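## Task

The cell is paused. Its log says: at 02:08:04 the mover took the lid off R83 in nest N2 and parked it at LP2; at 02:08:31 it took the lid off R33 in N3 and parked it at LP1; at 02:08:58 it took the lid off R38 in N1 and parked it at LP3; at 02:10:40 the dispenser failed and the run was aborted; at 02:10:55 auto-recovery moved the lid from LP1 onto N1, reported done; at 02:11:26 the watchdog halted auto-recovery. Seat every plate's own lid fully on that plate, with each plate left in its original nest, and then press CONTINUE. The lids are unmarked, so only the log identifies which lid belongs to which plate. If what you see disagrees with the log, press CALL instead and leave every plate and lid where it began. Pressing RETRY, CONTINUE or SKIP fails the job if the gripper is holding labware at that moment, or if any plate at a nest is not sitting down in it, or any lid there is not sitting down on a plate. Nothing counts as done if it stays in place only because the robot holds it: release everything and move the hand away at the end. Resting against the panel housing, the CALL key or the key this job requires is still considered clear.

## Robot and tools

Robot: one six-joint arm (big_yam) with a single two-finger parallel gripper; there is only one arm, so every command is one list. The only camera is cam_wrist (504x504), mounted on the wrist. The deck has nests labelled N and lid parks labelled LP in no fixed order. The operator panel sits on the robot's left (+y side). Its keys, left to right as you face it: RETRY white, CONTINUE green, SKIP yellow, CALL blue. The first three are go keys and end the job when depressed; a key must be pushed until it latches. After CALL the job ends when you stop acting. A wrong or premature go key is usually worse than none.

Frames. Reported state uses the scene frame: origin on the table surface beneath the arm base, +z up, +y to the left when looking along +x. end_effector_position (metres) is the point between the finger pads, roughly 1 cm short of the tips; orientation is end_effector_quat_wxyz. Motion commands, however, are in the gripper's own axes: the fingers point along gripper +z and open and close along gripper y. Printed positions may be off, more so at long reach, and the base may be tilted.

Row format (used by both execute_actions and move): 7 numbers, each in [-1, 1]: dx, dy, dz, rx, ry, rz, opening. The first six are an offset, not a pose: they are measured in gripper axes from the hand pose in the most recent result that reported it (before any such result in a scene, and for the second or later call within one reply, from where the hand is when the action begins). Scale: 1.0 equals 0.6 m for dx, dy, dz and 180 degrees for the rotation; rx, ry, rz form a single rotation vector. opening is absolute, not an offset: +1 fully open (0.094 m), -1 closed. All zeros is not a pause; it pulls the hand back to the reference pose.

execute_actions: argument actions is a list with at most one item, or empty. Empty returns current state with pictures. An action {"rows": [...], "steps": n} takes 1 to 15 rows and n up to 15 (default 15), one control step is 1/30 s; each row is applied for one step and the final row repeats. Every row is measured from the same reference pose, not chained. An action needs at least 10 steps. A wait {"steps": n} allows up to 300 steps counted from the previous result, including your reply time. Optional pictures: true adds images.

move: target is one row as above; speed is the path's top speed in m/s, 0.002 to 0.5 (default 0.25), with turning capped at twice that in rad/s. The hand follows a straight path lasting 0.5 to 10 s; it does not stop for obstacles, may lag, stray or overshoot the speed (especially near full arm extension). Opening is sent at the start. Its result adds a move: line with the ending (done, off_target, moving, held, fault) and limits (paced means the pose was clipped; held means a safety check blocked some steps) plus distance to target. Faster contact hits harder, and aiming further past a surface presses harder.

wait: seconds 0 to 10; sends nothing new. zoom_image: camera "cam_wrist", region [x0, y0, x1, y1] in pixels from the top-left, at most 504 by 504. read_manual: section "licences" only, no motion. finished_scene: scene 1 or 2, irreversible; reports success and starts the next scene.

Timing and behaviour. Each action's result is captured 10 steps before it ends; those steps run during your next reply. Per step the command is clipped to within 70 mm and 16 degrees of the measured pose, so far targets need several actions; after an action the arm only continues to the last clipped pose. Position takes priority over orientation. Moves often finish a centimetre or more low; to hold height, re-aim upward in the first call of a reply. Offsets of a few mm may do nothing. Pushing a firm object with repeated small offsets does not increase force. HELD steps or a pose unreachable line mean the clearance check altered or blocked your command; the mount counts as arm. Hand target appears only when nothing is kept back.

Result lines: Joint positions and velocities list waist, shoulder, elbow, wrist pitch, wrist yaw, wrist roll (rad, rad/s) then finger gap (m). Ranges: waist -2.880 to 2.880, shoulder 0.000 to 3.142, elbow 0.000 to 3.019, wrist pitch -1.693 to 1.571, wrist yaw -1.571 to 1.571, wrist roll -2.094 to 2.094. Joint torques are raw, offset and noisy. grip_measured is the finger opening on the command scale, possibly off by about 1 mm.

Gripping: command about 0.03 below grip_measured for a firm hold, less for a light one; pads push about 50 to 62 N, less on very thin parts. Holding loads heats motors: MOTOR HOT at 85 °C, and at 100 °C an OVER-TEMPERATURE FAULT drops the arm.

Avoid: knocking or placing anything off the table (ends the scene), drops, slips, slams, hard impacts and heavy pushing. Release and back away before finishing. Less robot time and smoother, lower-effort motion are better.

Each tool is called after "Request:" by a JSON object that holds its "method" and its "body".

## Session

Request:
{"method": "execute_actions", "body": {"actions": []}}

Scene clock: 0.00 s of 9600.00 s.
end_effector_position=(+0.4537, +0.0213, +0.1104) grip_measured=+1.000 end_effector_quat_wxyz=(-0.077, -0.502, +0.859, -0.056)
Joint positions: [ 0.003  1.603  0.91  -0.316 -0.687 -0.84   0.094]
Joint velocities: [-0.005 -0.015  0.012 -0.002 -0.037 -0.007  0.   ]
Joint torques (N m, as the arm reports them, + toward a larger angle): no reading
Motor temperatures (°C, as the motors report them): [21 21 23 22 20 22]
Hand target: +0.454, +0.022, +0.110; -0.077, -0.503, +0.859, -0.056

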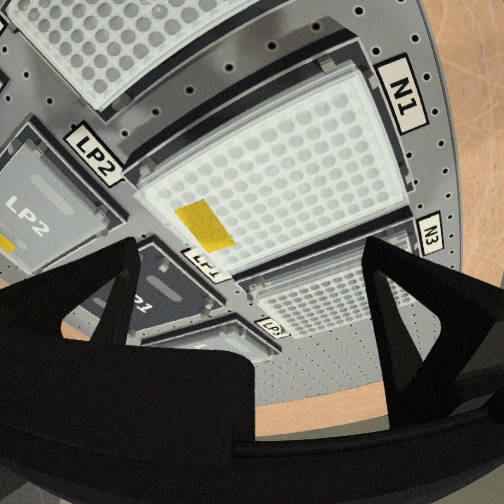

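Request:
{"method": "move", "body": {"target": [0,0,-0.25,-0.037,-0.051,0.335,1]}}

Scene clock: 3.17 s of 9600.00 s.
end_effector_position=(+0.4666, +0.0479, +0.2533) grip_measured=+1.000 end_effector_quat_wxyz=(-0.004, -0.013, +1.000, -0.003)
Joint positions: [-0.285  1.387  0.91  -0.695 -0.987 -0.101  0.094]
Joint velocities: [-0.005 -0.005  0.002  0.002  0.022  0.037  0.   ]
Joint torques (N m, as the arm reports them, + toward a larger angle): [-12.11  -8.91   2.74   0.24  -0.09   0.19]
Motor temperatures (°C, as the motors report them): [21 21 23 22 20 22]
Hand target: +0.467, +0.049, +0.259; -0.000, -0.003, +1.000, -0.004
Off the commanded pose: 0.005 m, 1 deg.
Kept back: nothing.
move: done

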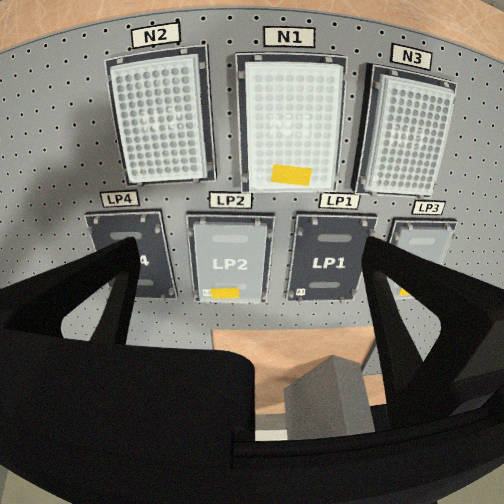

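Request:
{"method": "move", "body": {"target": [-0.17,-0.06,0.2,0,0.08,0,1]}}

Request:
{"method": "zoom_image", "body": {"camera": "cam_wrist", "region": [0,60,504,300]}}

Scene clock: 4.77 s of 9600.00 s.
end_effector_position=(+0.5655, +0.0072, +0.1347) grip_measured=+1.000 end_effector_quat_wxyz=(-0.122, -0.002, +0.992, -0.006)
Joint positions: [-0.129  1.87   1.446 -0.947 -0.907 -0.152  0.094]
Joint velocities: [-0.005 -0.005 -0.012  0.007 -0.037  0.007  0.   ]
Joint torques (N m, as the arm reports them, + toward a larger angle): [-17.97 -12.44   3.61  -0.48   0.13  -0.17]
Motor temperatures (°C, as the motors report them): [21 21 23 22 20 22]
Hand target: +0.567, +0.012, +0.131; -0.127, -0.010, +0.992, -0.004
Off the commanded pose: 0.008 m, 1 deg.
Kept back: nothing.
move: done

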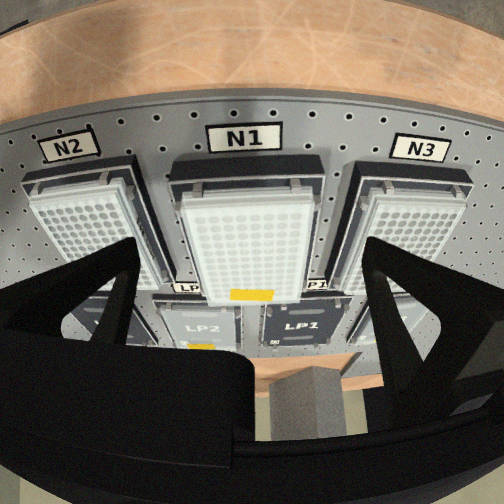

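Region (0, 60, 504, 300) of cam_wrist's 504x504 image, scaled by 1.000; it fills the top 240 rows of this view, and the rest is white.

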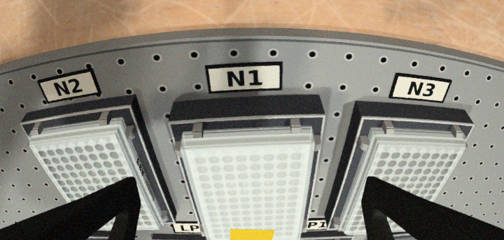

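Request:
{"method": "move", "body": {"target": [0.16,-0.22,0.06,-0.061,-0.061,0.5,1], "speed": 0.4}}

Request:
{"method": "zoom_image", "body": {"camera": "cam_wrist", "region": [130,60,380,350]}}

Scene clock: 7.80 s of 9600.00 s.
end_effector_position=(+0.4675, -0.1185, +0.1261) grip_measured=+1.000 end_effector_quat_wxyz=(-0.003, +0.698, +0.716, -0.006)
Joint positions: [-0.252  1.943  1.014 -0.207 -0.975  1.517  0.094]
Joint velocities: [ 0.015 -0.005  0.002 -0.022  0.022  0.11   0.   ]
Joint torques (N m, as the arm reports them, + toward a larger angle): [-17.71  -8.32  -0.02   1.21   0.26   0.16]
Motor temperatures (°C, as the motors report them): [21 21 23 22 20 22]
Hand target: +0.464, -0.127, +0.129; +0.003, +0.707, +0.707, -0.006
Off the commanded pose: 0.008 m, 2 deg.
Kept back: nothing.
move: done

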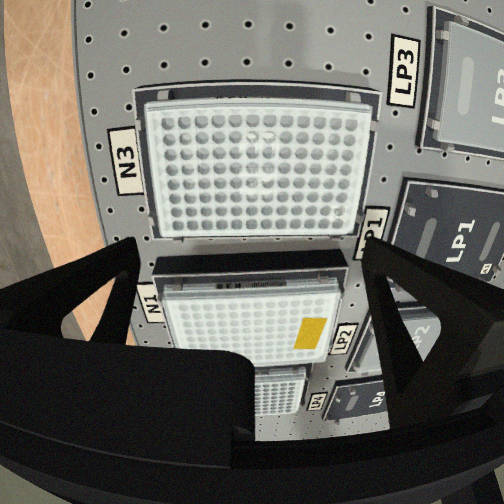

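Region (130, 60, 380, 350) of cam_wrist's 504x504 image, scaled by 1.738, with more detail than that image has; it fills the left 434 columns of this view, and the rest is white.

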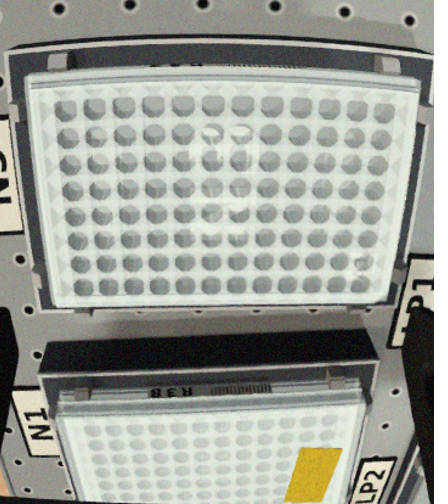

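Request:
{"method": "zoom_image", "body": {"camera": "cam_wrist", "region": [240,350,320,400]}}

Request:
{"method": "move", "body": {"target": [-0.07,0.04,0.03,0,0.12,0,1]}}

Request:
{"method": "zoom_image", "body": {"camera": "cam_wrist", "region": [150,40,380,350]}}

Region (240, 350, 320, 400) of cam_wrist's 504x504 image, scaled by 6.300, with more detail than that image has; it fills the top 315 rows of this view, and the rest is white.

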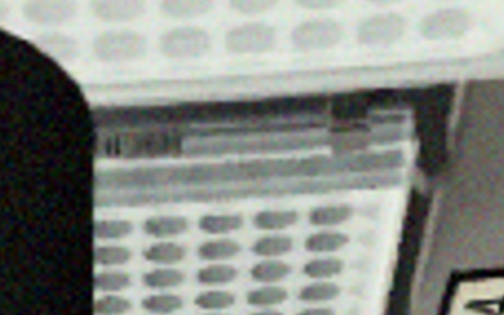

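Scene clock: 9.63 s of 9600.00 s.
end_effector_position=(+0.4916, -0.1521, +0.1057) grip_measured=+1.000 end_effector_quat_wxyz=(-0.140, +0.685, +0.704, +0.122)
Joint positions: [-0.301  2.242  1.333 -0.575 -1.359  1.169  0.094]
Joint velocities: [-0.005 -0.015 -0.012 -0.032  0.022 -0.022  0.   ]
Joint torques (N m, as the arm reports them, + toward a larger angle): [-21.84  -9.5    1.58  -0.2   -0.22  -0.1 ]
Motor temperatures (°C, as the motors report them): [22 21 23 22 20 22]
Hand target: +0.491, -0.161, +0.109; -0.135, +0.687, +0.703, +0.124
Off the commanded pose: 0.008 m, 1 deg.
Kept back: nothing.
move: done

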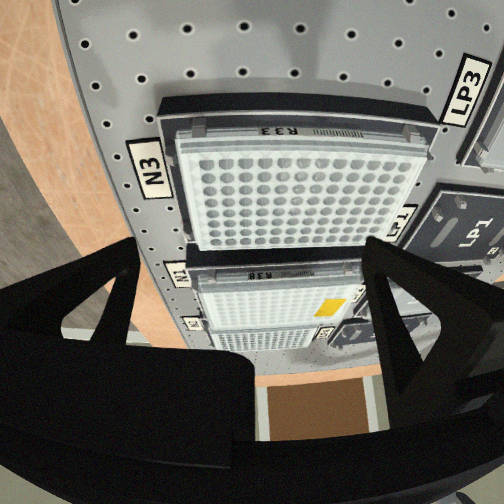

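Region (150, 40, 380, 350) of cam_wrist's 504x504 image, scaled by 1.626, with more detail than that image has; it fills the left 374 columns of this view, and the rest is white.

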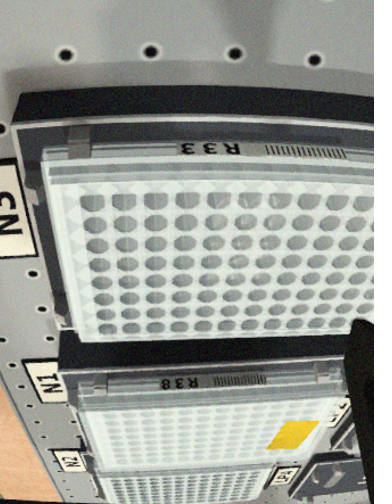

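Request:
{"method": "zoom_image", "body": {"camera": "cam_wrist", "region": [210,310,310,350]}}

Request:
{"method": "move", "body": {"target": [0.25,-0.045,0.12,0.086,-0.099,-0.485,1], "speed": 0.4}}

Region (210, 310, 310, 350) of cam_wrist's 504x504 image, scaled by 5.040, with more detail than that image has; it fills the top 202 rows of this view, and the rest is white.

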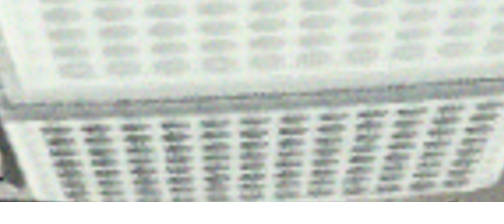

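Scene clock: 12.60 s of 9600.00 s.
end_effector_position=(+0.4601, +0.0107, +0.0924) grip_measured=+1.000 end_effector_quat_wxyz=(-0.003, +0.016, +1.000, +0.002)
Joint positions: [-0.028  1.704  0.879 -0.049 -0.861  0.326  0.094]
Joint velocities: [-0.005 -0.015  0.012  0.002  0.066  0.037  0.   ]
Joint torques (N m, as the arm reports them, + toward a larger angle): [-11.99 -11.41  -0.8    1.06   0.15  -0.15]
Motor temperatures (°C, as the motors report them): [22 21 23 22 20 22]
Hand target: +0.459, +0.016, +0.091; -0.001, +0.001, +1.000, +0.004
Off the commanded pose: 0.003 m, 2 deg.
Kept back: nothing.
move: done

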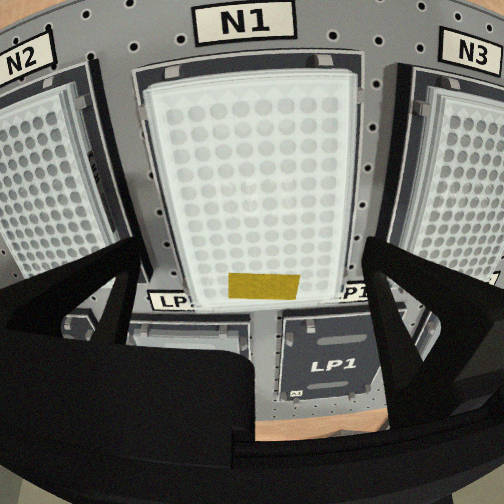

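Request:
{"method": "zoom_image", "body": {"camera": "cam_wrist", "region": [60,120,140,220]}}

Request:
{"method": "move", "body": {"target": [-0.005,-0.004,0.035,0,0,-0.025,1], "speed": 0.1}}

Region (60, 120, 140, 220) of cam_wrist's 504x504 image, scaled by 5.040, with more detail than that image has; it fills the left 403 columns of this view, and the rest is white.

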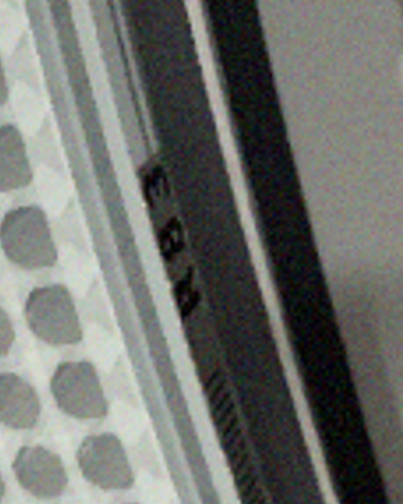

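Scene clock: 13.63 s of 9600.00 s.
end_effector_position=(+0.4634, +0.0068, +0.0790) grip_measured=+1.000 end_effector_quat_wxyz=(-0.000, -0.011, +1.000, -0.000)
Joint positions: [-0.011  1.739  0.896 -0.011 -0.845  0.295  0.094]
Joint velocities: [-0.015 -0.005  0.002 -0.022  0.022  0.007  0.   ]
Joint torques (N m, as the arm reports them, + toward a larger angle): [-12.99  -9.66  -0.01   1.41   0.18  -0.06]
Motor temperatures (°C, as the motors report them): [22 21 23 22 20 22]
Hand target: +0.462, +0.008, +0.071; -0.003, -0.023, +1.000, +0.002
Off the commanded pose: 0.008 m, 1 deg.
Kept back: nothing.
move: done

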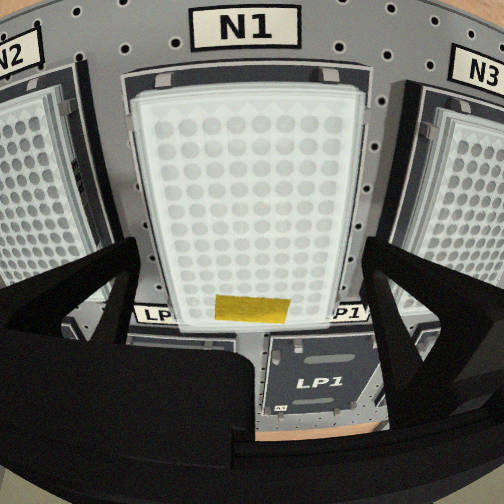

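Request:
{"method": "move", "body": {"target": [0,0.004,0.04,0,0,-0.007,1], "speed": 0.05}}

Scene clock: 15.30 s of 9600.00 s.
end_effector_position=(+0.4642, +0.0082, +0.0622) grip_measured=+1.000 end_effector_quat_wxyz=(+0.002, -0.023, +1.000, -0.002)
Joint positions: [ 0.019  1.768  0.908  0.033 -0.82   0.307  0.094]
Joint velocities: [-0.015  0.005  0.017  0.017 -0.081  0.007  0.   ]
Joint torques (N m, as the arm reports them, + toward a larger angle): [-12.89  -9.6   -0.34   1.3    0.17   0.16]
Motor temperatures (°C, as the motors report them): [22 21 23 22 20 22]
Hand target: +0.463, +0.009, +0.055; -0.000, -0.022, +1.000, +0.000
Off the commanded pose: 0.007 m, 0 deg.
Kept back: nothing.
move: done

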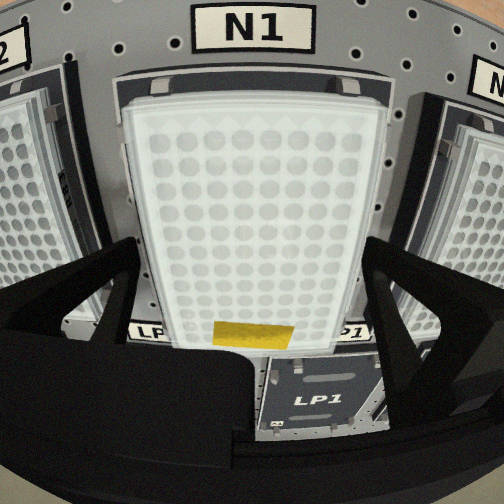

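Request:
{"method": "move", "body": {"target": [0,0,0.02,0,0,0.008,1], "speed": 0.03}}

Request:
{"method": "move", "body": {"target": [0,0,0,0,0,0,0.77]}}

Request:
{"method": "move", "body": {"target": [0,0,-0.05,0,0,0,0.77], "speed": 0.05}}

Scene clock: 17.20 s of 9600.00 s.
end_effector_position=(+0.4674, +0.0066, +0.0597) grip_measured=+1.000 end_effector_quat_wxyz=(+0.006, -0.013, +1.000, -0.005)
Joint positions: [ 0.021  1.775  0.913  0.048 -0.81   0.337  0.094]
Joint velocities: [-0.015  0.005 -0.007 -0.017 -0.037 -0.022  0.   ]
Joint torques (N m, as the arm reports them, + toward a larger angle): [-12.22  -9.7   -0.16   1.3    0.17   0.21]
Motor temperatures (°C, as the motors report them): [22 21 23 22 20 22]
Hand target: +0.464, +0.008, +0.050; +0.001, -0.011, +1.000, -0.002
Off the commanded pose: 0.010 m, 1 deg.
Kept back: nothing.
move: done

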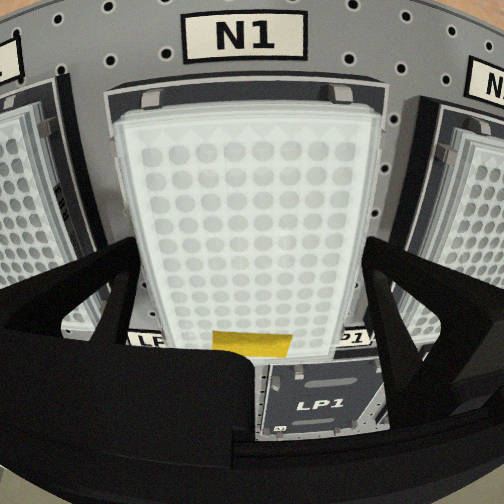

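Scene clock: 17.70 s of 9600.00 s.
end_effector_position=(+0.4674, +0.0066, +0.0597) grip_measured=+0.788 end_effector_quat_wxyz=(+0.006, -0.013, +1.000, -0.005)
Joint positions: [ 0.021  1.775  0.913  0.048 -0.81   0.337  0.084]
Joint velocities: [-0.015  0.005 -0.002  0.007 -0.007 -0.022  0.   ]
Joint torques (N m, as the arm reports them, + toward a larger angle): [-13.44 -11.02  -0.69   0.55   0.08   0.02]
Motor temperatures (°C, as the motors report them): [22 21 23 22 20 22]
Hand target: +0.467, +0.007, +0.060; +0.006, -0.013, +1.000, -0.005
Off the commanded pose: 0.000 m, 0 deg.
Kept back: nothing.
move: done

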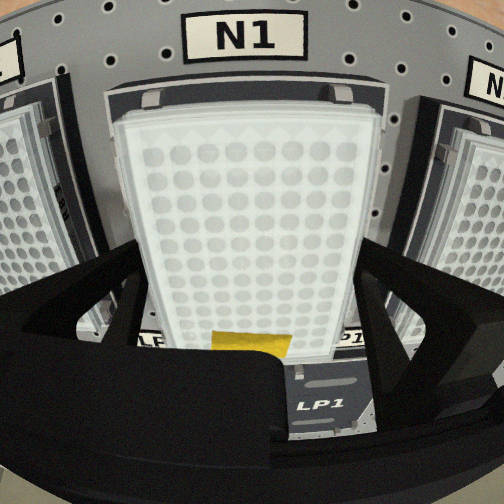

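Scene clock: 18.63 s of 9600.00 s.
end_effector_position=(+0.4666, +0.0084, +0.0829) grip_measured=+0.788 end_effector_quat_wxyz=(+0.004, -0.011, +1.000, -0.003)
Joint positions: [-0.015  1.727  0.895 -0.015 -0.839  0.298  0.084]
Joint velocities: [ 0.005  0.005 -0.017 -0.007  0.007 -0.051  0.001]
Joint torques (N m, as the arm reports them, + toward a larger angle): [-14.75 -11.63  -0.79   0.07  -0.02  -0.03]
Motor temperatures (°C, as the motors report them): [22 22 23 22 20 22]
Hand target: +0.467, +0.007, +0.090; +0.007, -0.013, +1.000, -0.005
Off the commanded pose: 0.007 m, 0 deg.
Kept back: nothing.
move: done

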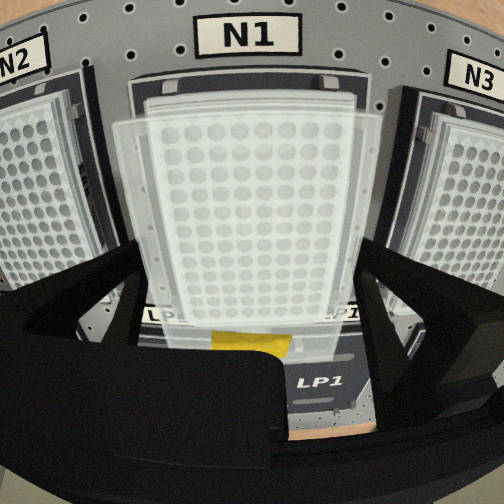

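Got the lid. Pitch about 0.125.

Request:
{"method": "move", "body": {"target": [0,-0.22,-0.005,0,0,0,0.755], "speed": 0.15}}

Scene clock: 20.17 s of 9600.00 s.
end_effector_position=(+0.4698, -0.1208, +0.0883) grip_measured=+0.788 end_effector_quat_wxyz=(+0.007, -0.011, +1.000, -0.004)
Joint positions: [-0.19   2.002  1.014 -0.025 -0.941  0.082  0.084]
Joint velocities: [ 0.005  0.005 -0.007 -0.017  0.007 -0.037 -0.001]
Joint torques (N m, as the arm reports them, + toward a larger angle): [-18.34  -9.81   0.31   0.12  -0.05  -0.03]
Motor temperatures (°C, as the motors report them): [22 22 23 22 20 22]
Hand target: +0.470, -0.125, +0.090; +0.006, -0.012, +1.000, -0.005
Off the commanded pose: 0.003 m, 0 deg.
Kept back: nothing.
move: done

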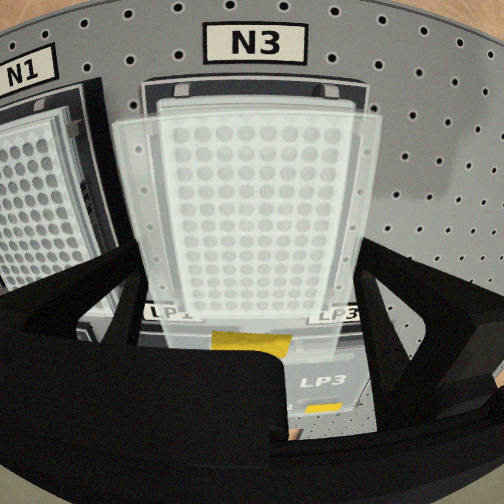

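Request:
{"method": "move", "body": {"target": [0.008,-0.006,0.035,0,0,0.012,0.755], "speed": 0.04}}

Scene clock: 21.30 s of 9600.00 s.
end_effector_position=(+0.4660, -0.1262, +0.0755) grip_measured=+0.788 end_effector_quat_wxyz=(+0.009, +0.007, +1.000, -0.006)
Joint positions: [-0.174  2.032  1.014  0.03  -0.928  0.147  0.084]
Joint velocities: [-0.005 -0.005  0.012  0.002 -0.007 -0.037 -0.001]
Joint torques (N m, as the arm reports them, + toward a larger angle): [-15.86  -9.42  -0.08   1.34   0.16   0.21]
Motor temperatures (°C, as the motors report them): [22 22 23 22 20 22]
Hand target: +0.465, -0.125, +0.067; +0.007, +0.008, +1.000, -0.004
Off the commanded pose: 0.008 m, 0 deg.
Kept back: nothing.
move: done

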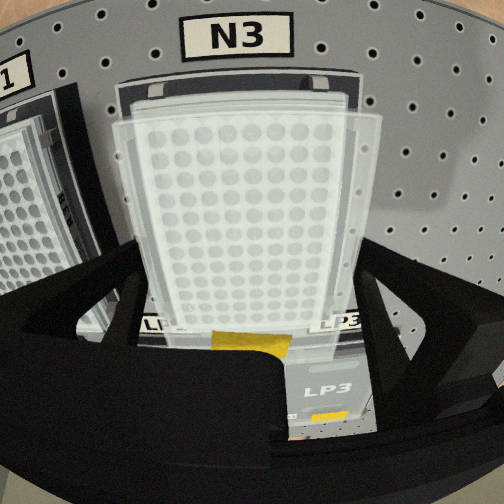

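Request:
{"method": "move", "body": {"target": [-0.003,0.009,0.022,0,0,-0.008,0.755], "speed": 0.03}}

Scene clock: 22.53 s of 9600.00 s.
end_effector_position=(+0.4676, -0.1230, +0.0704) grip_measured=+0.788 end_effector_quat_wxyz=(+0.011, -0.003, +1.000, -0.008)
Joint positions: [-0.161  2.032  1.014  0.049 -0.915  0.149  0.084]
Joint velocities: [-0.005  0.005 -0.007 -0.002  0.051  0.081  0.   ]
Joint torques (N m, as the arm reports them, + toward a larger angle): [-15.54  -8.68   0.15   1.27   0.18   0.16]
Motor temperatures (°C, as the motors report them): [22 22 23 22 20 22]
Hand target: +0.468, -0.121, +0.062; +0.009, -0.005, +1.000, -0.006
Off the commanded pose: 0.008 m, 0 deg.
Kept back: nothing.
move: done

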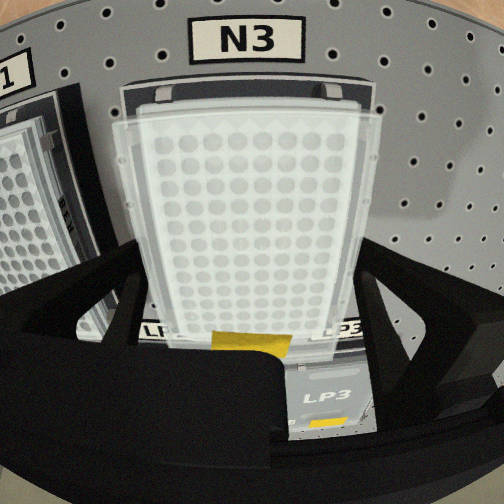

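Request:
{"method": "move", "body": {"target": [0,0.002,0.033,-0.003,0.004,0,0.755], "speed": 0.02}}

Scene clock: 24.17 s of 9600.00 s.
end_effector_position=(+0.4709, -0.1237, +0.0610) grip_measured=+0.788 end_effector_quat_wxyz=(+0.010, -0.003, +1.000, -0.006)
Joint positions: [-0.148  2.052  1.035  0.058 -0.912  0.162  0.084]
Joint velocities: [-0.015 -0.024 -0.012 -0.007  0.022 -0.081  0.   ]
Joint torques (N m, as the arm reports them, + toward a larger angle): [-16.17  -8.28  -0.1    1.34   0.16   0.18]
Motor temperatures (°C, as the motors report them): [22 22 23 22 20 22]
Hand target: +0.468, -0.122, +0.051; +0.005, -0.002, +1.000, -0.003
Off the commanded pose: 0.011 m, 1 deg.
Kept back: nothing.
move: off_target

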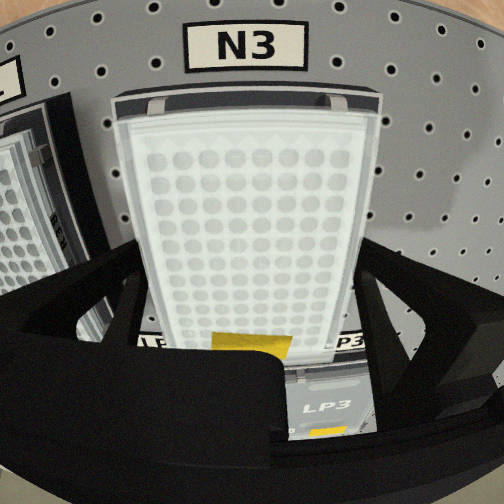

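About 3 mm too far out.

Request:
{"method": "move", "body": {"target": [0.011,0.002,0.014,0,0,0,0.755], "speed": 0.02}}

Request:
{"method": "move", "body": {"target": [0.004,0.002,0.022,0,0.003,0,0.755], "speed": 0.02}}

Scene clock: 25.27 s of 9600.00 s.
end_effector_position=(+0.4709, -0.1240, +0.0611) grip_measured=+0.788 end_effector_quat_wxyz=(+0.015, -0.004, +1.000, -0.007)
Joint positions: [-0.148  2.052  1.027  0.081 -0.909  0.172  0.084]
Joint velocities: [-0.015 -0.024 -0.022 -0.012 -0.007 -0.081 -0.   ]
Joint torques (N m, as the arm reports them, + toward a larger angle): [-15.96  -8.98  -0.98   1.3    0.27   0.12]
Motor temperatures (°C, as the motors report them): [22 22 23 22 20 22]
Hand target: +0.464, -0.123, +0.053; +0.009, -0.003, +1.000, -0.006
Off the commanded pose: 0.011 m, 1 deg.
Kept back: nothing.
move: off_target

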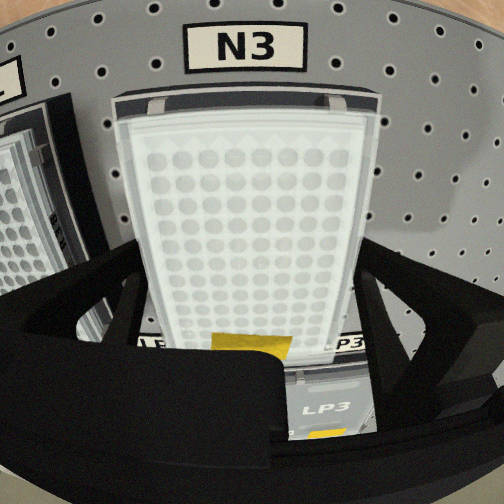

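Scene clock: 26.17 s of 9600.00 s.
end_effector_position=(+0.4709, -0.1245, +0.0609) grip_measured=+0.788 end_effector_quat_wxyz=(+0.015, -0.001, +1.000, -0.009)
Joint positions: [-0.147  2.052  1.027  0.081 -0.905  0.179  0.084]
Joint velocities: [ 0.005 -0.015 -0.007 -0.027 -0.022 -0.007 -0.001]
Joint torques (N m, as the arm reports them, + toward a larger angle): [-14.77  -8.12  -0.07   1.26   0.34   0.17]
Motor temperatures (°C, as the motors report them): [22 22 23 22 20 22]
Hand target: +0.468, -0.123, +0.048; +0.010, -0.004, +1.000, -0.007
Off the commanded pose: 0.013 m, 1 deg.
Kept back: nothing.
move: off_target

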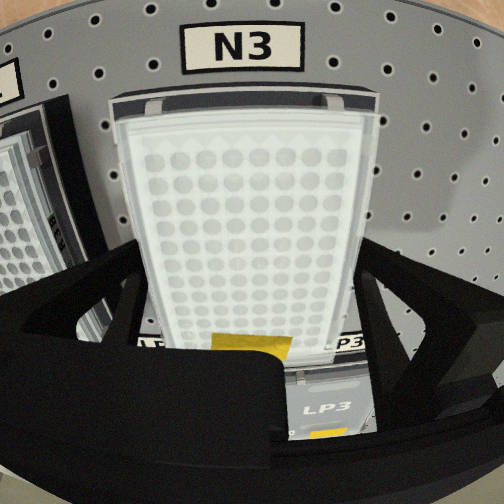

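Request:
{"method": "move", "body": {"target": [0.01,0.002,-0.004,-0.004,0.008,0,0.755], "speed": 0.02}}

Scene clock: 27.50 s of 9600.00 s.
end_effector_position=(+0.4648, -0.1228, +0.0607) grip_measured=+0.788 end_effector_quat_wxyz=(+0.004, +0.001, +1.000, -0.003)
Joint positions: [-0.147  2.052  1.027  0.049 -0.92   0.158  0.084]
Joint velocities: [ 0.015 -0.005  0.027 -0.012  0.081 -0.051 -0.001]
Joint torques (N m, as the arm reports them, + toward a larger angle): [-17.01 -10.18  -0.58   0.07  -0.08  -0.09]
Motor temperatures (°C, as the motors report them): [22 22 23 22 20 22]
Hand target: +0.465, -0.123, +0.063; +0.002, -0.001, +1.000, -0.003
Off the commanded pose: 0.002 m, 0 deg.
Kept back: nothing.
move: done

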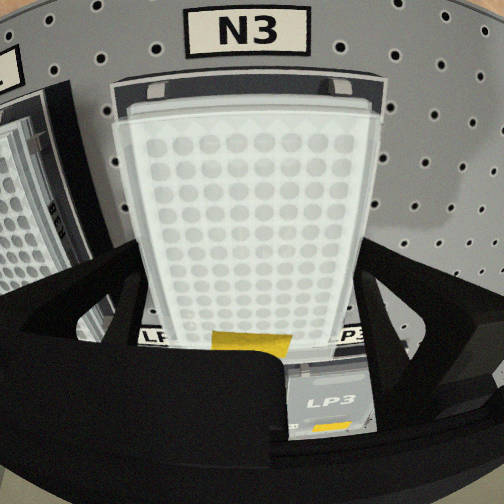

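Overshot; downward commands drift outward.

Request:
{"method": "move", "body": {"target": [0,0,0.02,0,0,0,0.755], "speed": 0.01}}

Scene clock: 29.37 s of 9600.00 s.
end_effector_position=(+0.4677, -0.1246, +0.0595) grip_measured=+0.788 end_effector_quat_wxyz=(+0.009, +0.001, +1.000, -0.006)
Joint positions: [-0.146  2.056  1.03   0.065 -0.913  0.17   0.084]
Joint velocities: [-0.005 -0.005  0.002 -0.012 -0.037  0.022  0.   ]
Joint torques (N m, as the arm reports them, + toward a larger angle): [-15.07  -8.33  -0.2    1.41   0.16   0.22]
Motor temperatures (°C, as the motors report them): [22 22 23 22 20 22]
Hand target: +0.465, -0.123, +0.049; +0.004, +0.001, +1.000, -0.003
Off the commanded pose: 0.011 m, 1 deg.
Kept back: nothing.
move: off_target

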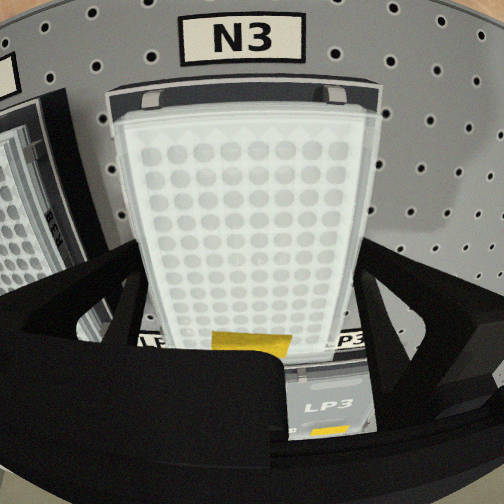

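Request:
{"method": "move", "body": {"target": [0.005,0.009,0.024,-0.002,0.003,0,0.755], "speed": 0.015}}

Scene clock: 31.00 s of 9600.00 s.
end_effector_position=(+0.4678, -0.1222, +0.0558) grip_measured=+0.788 end_effector_quat_wxyz=(+0.009, +0.002, +1.000, -0.007)
Joint positions: [-0.137  2.057  1.03   0.075 -0.906  0.183  0.084]
Joint velocities: [-0.015  0.005  0.027 -0.012 -0.007 -0.022  0.   ]
Joint torques (N m, as the arm reports them, + toward a larger angle): [-14.99  -8.34  -0.37   1.23   0.12   0.2 ]
Motor temperatures (°C, as the motors report them): [22 22 23 22 20 22]
Hand target: +0.464, -0.119, +0.045; +0.003, +0.001, +1.000, -0.002
Off the commanded pose: 0.012 m, 1 deg.
Kept back: nothing.
move: off_target

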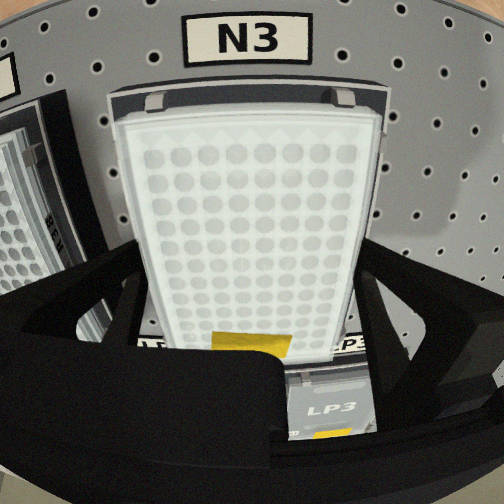

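Request:
{"method": "move", "body": {"target": [0,0,0,0,0,0,1]}}

Request:
{"method": "move", "body": {"target": [0,0,-0.07,-0.004,0.006,0,1], "speed": 0.1}}

Request:
{"method": "move", "body": {"target": [0.29,-0.1,0,0,0,0,1]}}

Scene clock: 32.17 s of 9600.00 s.
end_effector_position=(+0.4678, -0.1222, +0.0558) grip_measured=+1.000 end_effector_quat_wxyz=(+0.009, +0.002, +1.000, -0.007)
Joint positions: [-0.137  2.057  1.03   0.075 -0.906  0.183  0.094]
Joint velocities: [-0.015 -0.005  0.002  0.007  0.066 -0.007  0.   ]
Joint torques (N m, as the arm reports them, + toward a larger angle): [-16.82  -9.55  -0.55   0.55   0.04   0.01]
Motor temperatures (°C, as the motors report them): [22 22 23 22 20 22]
Hand target: +0.468, -0.122, +0.056; +0.009, +0.002, +1.000, -0.007
Off the commanded pose: 0.000 m, 0 deg.
Kept back: nothing.
move: done

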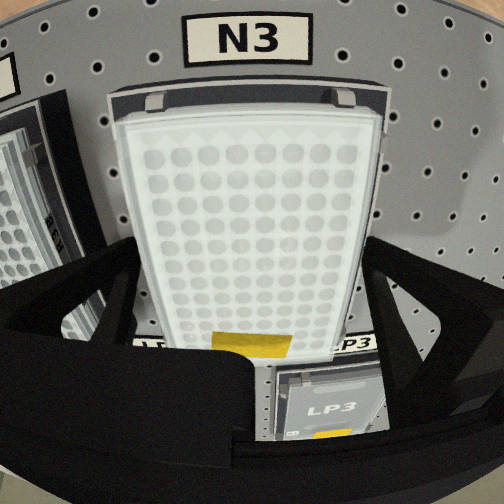

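Scene clock: 33.00 s of 9600.00 s.
end_effector_position=(+0.4680, -0.1226, +0.0946) grip_measured=+1.000 end_effector_quat_wxyz=(+0.001, +0.006, +1.000, -0.001)
Joint positions: [-0.203  1.999  1.02  -0.072 -0.954  0.078  0.094]
Joint velocities: [-0.005  0.005 -0.002  0.027 -0.022 -0.022  0.   ]
Joint torques (N m, as the arm reports them, + toward a larger angle): [-17.56 -10.9   -0.52  -0.16  -0.12  -0.07]
Motor temperatures (°C, as the motors report them): [22 22 23 22 20 22]
Hand target: +0.468, -0.121, +0.098; +0.000, +0.001, +1.000, -0.001
Off the commanded pose: 0.003 m, 1 deg.
Kept back: nothing.
move: done

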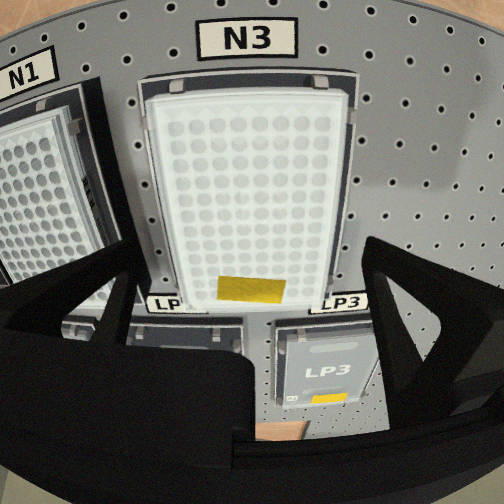

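Scene clock: 34.30 s of 9600.00 s.
end_effector_position=(+0.2907, -0.1797, +0.0934) grip_measured=+1.000 end_effector_quat_wxyz=(-0.006, +0.014, +1.000, -0.001)
Joint positions: [-0.275  2.211  0.703  0.341 -0.987 -0.038  0.094]
Joint velocities: [-0.005 -0.005 -0.002 -0.002 -0.007  0.007  0.   ]
Joint torques (N m, as the arm reports them, + toward a larger angle): [-15.75  -6.76  -2.5    1.19  -0.1   -0.06]
Motor temperatures (°C, as the motors report them): [22 22 23 22 20 22]
Hand target: +0.293, -0.182, +0.097; +0.001, +0.005, +1.000, -0.002
Off the commanded pose: 0.003 m, 1 deg.
Kept back: nothing.
move: done

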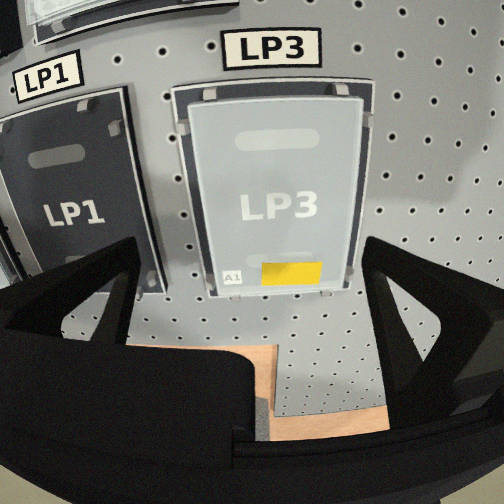

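About 18 mm lower than the nest lids.

Request:
{"method": "move", "body": {"target": [0.015,-0.024,0.075,0,0,-0.02,1], "speed": 0.1}}

Scene clock: 35.37 s of 9600.00 s.
end_effector_position=(+0.2796, -0.1948, +0.0527) grip_measured=+1.000 end_effector_quat_wxyz=(-0.006, -0.018, +1.000, -0.001)
Joint positions: [-0.204  2.341  0.75   0.516 -0.956  0.01   0.094]
Joint velocities: [-0.005 -0.005 -0.002  0.002  0.007  0.022  0.   ]
Joint torques (N m, as the arm reports them, + toward a larger angle): [-14.51  -6.31  -2.9    1.09   0.17   0.17]
Motor temperatures (°C, as the motors report them): [22 22 23 22 20 22]
Hand target: +0.280, -0.194, +0.048; -0.007, -0.018, +1.000, +0.000
Off the commanded pose: 0.004 m, 0 deg.
Kept back: nothing.
move: done

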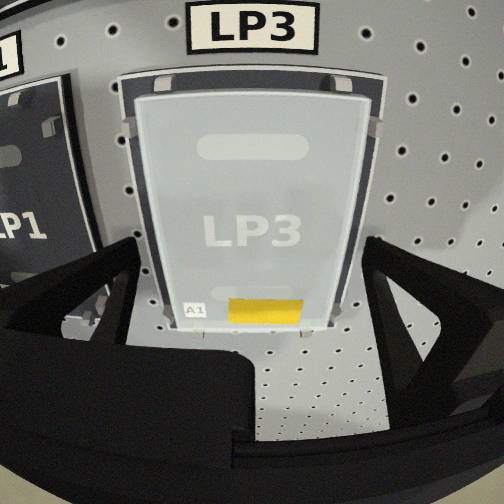

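Request:
{"method": "move", "body": {"target": [0,0,0.036,0,0,0,1], "speed": 0.04}}

Request:
{"method": "move", "body": {"target": [0,0,0,0,0,0,0.755]}}

Scene clock: 36.47 s of 9600.00 s.
end_effector_position=(+0.2819, -0.1955, +0.0368) grip_measured=+1.000 end_effector_quat_wxyz=(-0.004, -0.020, +1.000, -0.002)
Joint positions: [-0.169  2.372  0.77   0.576 -0.936  0.065  0.094]
Joint velocities: [ 0.005 -0.015  0.007 -0.007 -0.022  0.007  0.   ]
Joint torques (N m, as the arm reports them, + toward a larger angle): [-13.58  -4.63  -3.29   1.12   0.12   0.19]
Motor temperatures (°C, as the motors report them): [22 22 23 22 20 22]
Hand target: +0.279, -0.195, +0.031; -0.007, -0.018, +1.000, -0.000
Off the commanded pose: 0.006 m, 0 deg.
Kept back: nothing.
move: done

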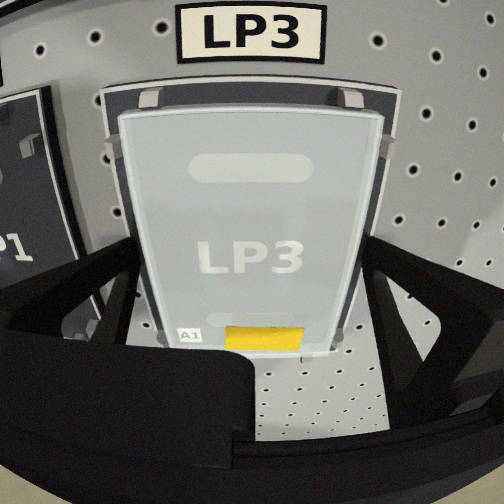

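Scene clock: 36.97 s of 9600.00 s.
end_effector_position=(+0.2819, -0.1955, +0.0368) grip_measured=+0.778 end_effector_quat_wxyz=(-0.004, -0.020, +1.000, -0.002)
Joint positions: [-0.169  2.372  0.77   0.576 -0.936  0.065  0.084]
Joint velocities: [ 0.005 -0.005  0.007  0.002  0.022 -0.037 -0.   ]
Joint torques (N m, as the arm reports them, + toward a larger angle): [-15.05  -6.46  -3.8    0.59   0.04   0.04]
Motor temperatures (°C, as the motors report them): [22 22 23 22 20 22]
Hand target: +0.282, -0.196, +0.037; -0.004, -0.020, +1.000, -0.002
Off the commanded pose: 0.000 m, 0 deg.
Kept back: nothing.
move: done

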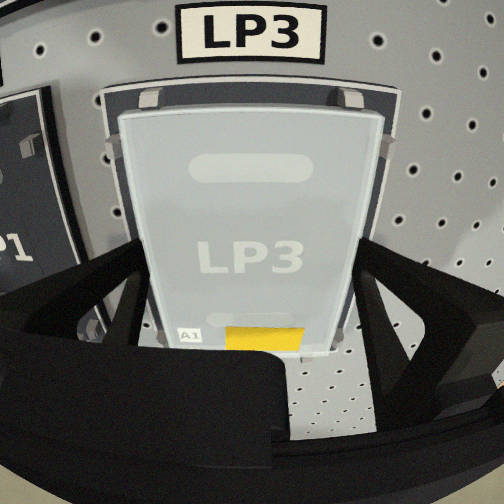

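Marginal grip; go deeper.

Request:
{"method": "move", "body": {"target": [0.003,0,0.017,0,0,0,1], "speed": 0.015}}

Request:
{"method": "move", "body": {"target": [0,0,0,0,0,0,0.755]}}

Request:
{"method": "move", "body": {"target": [0,0,-0.1,0,0,0,0.755], "speed": 0.1}}

Request:
{"method": "move", "body": {"target": [-0.31,0.33,0,0,0,0,0.755]}}

Scene clock: 38.27 s of 9600.00 s.
end_effector_position=(+0.2845, -0.1972, +0.0355) grip_measured=+1.000 end_effector_quat_wxyz=(+0.002, -0.020, +1.000, -0.005)
Joint positions: [-0.168  2.377  0.773  0.598 -0.929  0.08   0.094]
Joint velocities: [-0.015  0.005 -0.002  0.002 -0.11  -0.007  0.   ]
Joint torques (N m, as the arm reports them, + toward a larger angle): [-12.14  -5.27  -3.36   1.02   0.25   0.19]
Motor temperatures (°C, as the motors report them): [22 22 23 22 20 22]
Hand target: +0.280, -0.195, +0.027; -0.004, -0.020, +1.000, -0.002
Off the commanded pose: 0.010 m, 1 deg.
Kept back: nothing.
move: done

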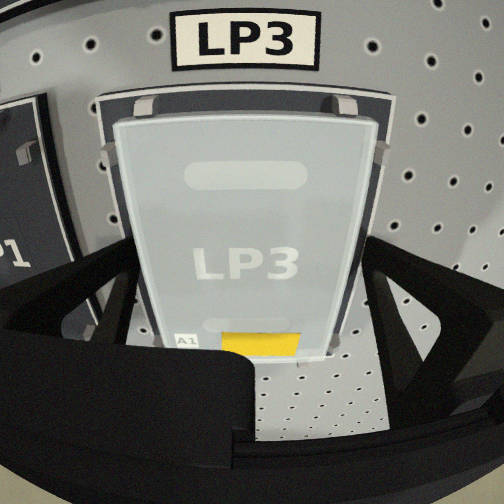

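Scene clock: 38.77 s of 9600.00 s.
end_effector_position=(+0.2844, -0.1961, +0.0354) grip_measured=+0.782 end_effector_quat_wxyz=(+0.001, -0.020, +1.000, -0.002)
Joint positions: [-0.168  2.377  0.773  0.598 -0.935  0.08   0.084]
Joint velocities: [-0.005  0.005 -0.012 -0.032  0.051  0.095 -0.   ]
Joint torques (N m, as the arm reports them, + toward a larger angle): [-14.83  -6.76  -3.7    0.62   0.3    0.03]
Motor temperatures (°C, as the motors report them): [22 22 23 22 20 22]
Hand target: +0.284, -0.197, +0.035; +0.002, -0.020, +1.000, -0.005
Off the commanded pose: 0.001 m, 0 deg.
Kept back: nothing.
move: done

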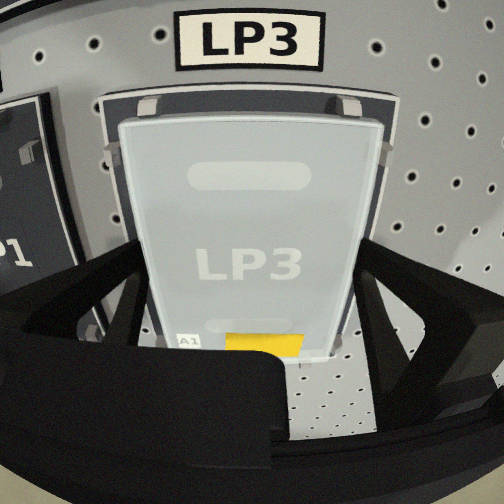

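Scene clock: 39.83 s of 9600.00 s.
end_effector_position=(+0.2888, -0.1981, +0.0917) grip_measured=+0.782 end_effector_quat_wxyz=(+0.004, -0.020, +1.000, -0.004)
Joint positions: [-0.298  2.266  0.727  0.376 -0.993 -0.114  0.084]
Joint velocities: [-0.005 -0.005 -0.002 -0.017  0.051 -0.037 -0.001]
Joint torques (N m, as the arm reports them, + toward a larger angle): [-15.52  -7.84  -3.6    0.12  -0.07  -0.09]
Motor temperatures (°C, as the motors report them): [22 22 23 22 20 22]
Hand target: +0.285, -0.196, +0.096; +0.003, -0.021, +1.000, -0.004
Off the commanded pose: 0.006 m, 0 deg.
Kept back: nothing.
move: done

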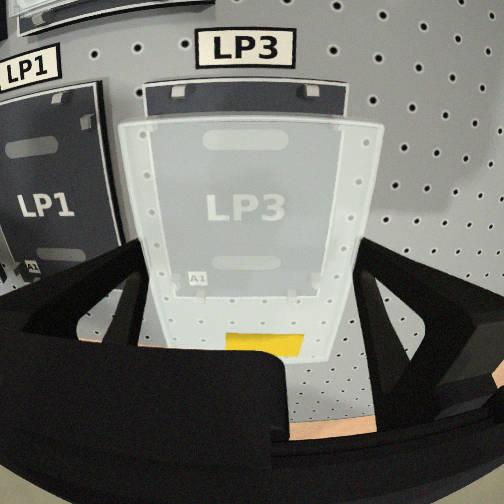

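Scene clock: 41.47 s of 9600.00 s.
end_effector_position=(+0.4729, +0.0105, +0.0901) grip_measured=+0.782 end_effector_quat_wxyz=(+0.010, -0.031, +0.999, +0.000)
Joint positions: [-0.027  1.715  0.898 -0.022 -0.851  0.26   0.084]
Joint velocities: [-0.005 -0.005 -0.002  0.002 -0.081 -0.022  0.   ]
Joint torques (N m, as the arm reports them, + toward a larger angle): [-13.59 -10.82  -0.53   0.06   0.15   0.18]
Motor temperatures (°C, as the motors report them): [22 22 23 22 20 22]
Hand target: +0.467, +0.011, +0.087; +0.002, -0.020, +1.000, -0.000
Off the commanded pose: 0.007 m, 1 deg.
Kept back: nothing.
move: done

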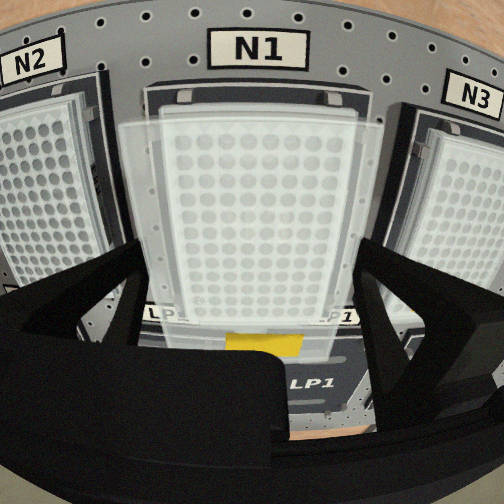

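Request:
{"method": "move", "body": {"target": [0.009,-0.002,0.043,0,0.005,0.006,0.75], "speed": 0.05}}

Scene clock: 42.57 s of 9600.00 s.
end_effector_position=(+0.4678, +0.0072, +0.0711) grip_measured=+0.782 end_effector_quat_wxyz=(+0.003, -0.022, +1.000, -0.002)
Joint positions: [ 0.002  1.754  0.909  0.011 -0.831  0.294  0.084]
Joint velocities: [-0.024  0.005 -0.032  0.002 -0.037 -0.007 -0.   ]
Joint torques (N m, as the arm reports them, + toward a larger angle): [-12.91  -9.95   0.04   1.29   0.23   0.2 ]
Motor temperatures (°C, as the motors report them): [22 22 23 22 20 22]
Hand target: +0.468, +0.008, +0.064; +0.002, -0.021, +1.000, +0.000
Off the commanded pose: 0.007 m, 0 deg.
Kept back: nothing.
move: done

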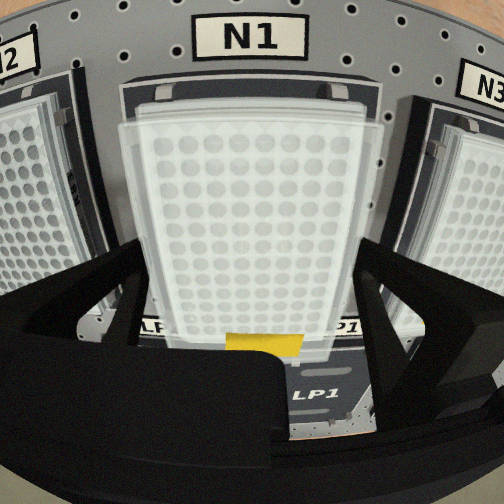

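Request:
{"method": "move", "body": {"target": [0,0.003,0.032,0,0,0,0.75], "speed": 0.025}}

Scene clock: 43.83 s of 9600.00 s.
end_effector_position=(+0.4699, +0.0073, +0.0614) grip_measured=+0.782 end_effector_quat_wxyz=(+0.007, -0.024, +1.000, -0.005)
Joint positions: [ 0.018  1.772  0.918  0.041 -0.812  0.313  0.084]
Joint velocities: [-0.005 -0.005 -0.027  0.017  0.066  0.051  0.   ]
Joint torques (N m, as the arm reports them, + toward a larger angle): [-11.75  -9.16  -0.02   1.53   0.15   0.2 ]
Motor temperatures (°C, as the motors report them): [22 22 23 22 20 22]
Hand target: +0.468, +0.009, +0.052; +0.003, -0.022, +1.000, -0.002
Off the commanded pose: 0.010 m, 1 deg.
Kept back: nothing.
move: done

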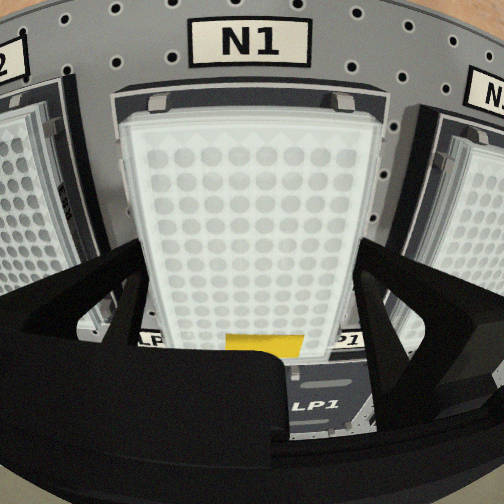

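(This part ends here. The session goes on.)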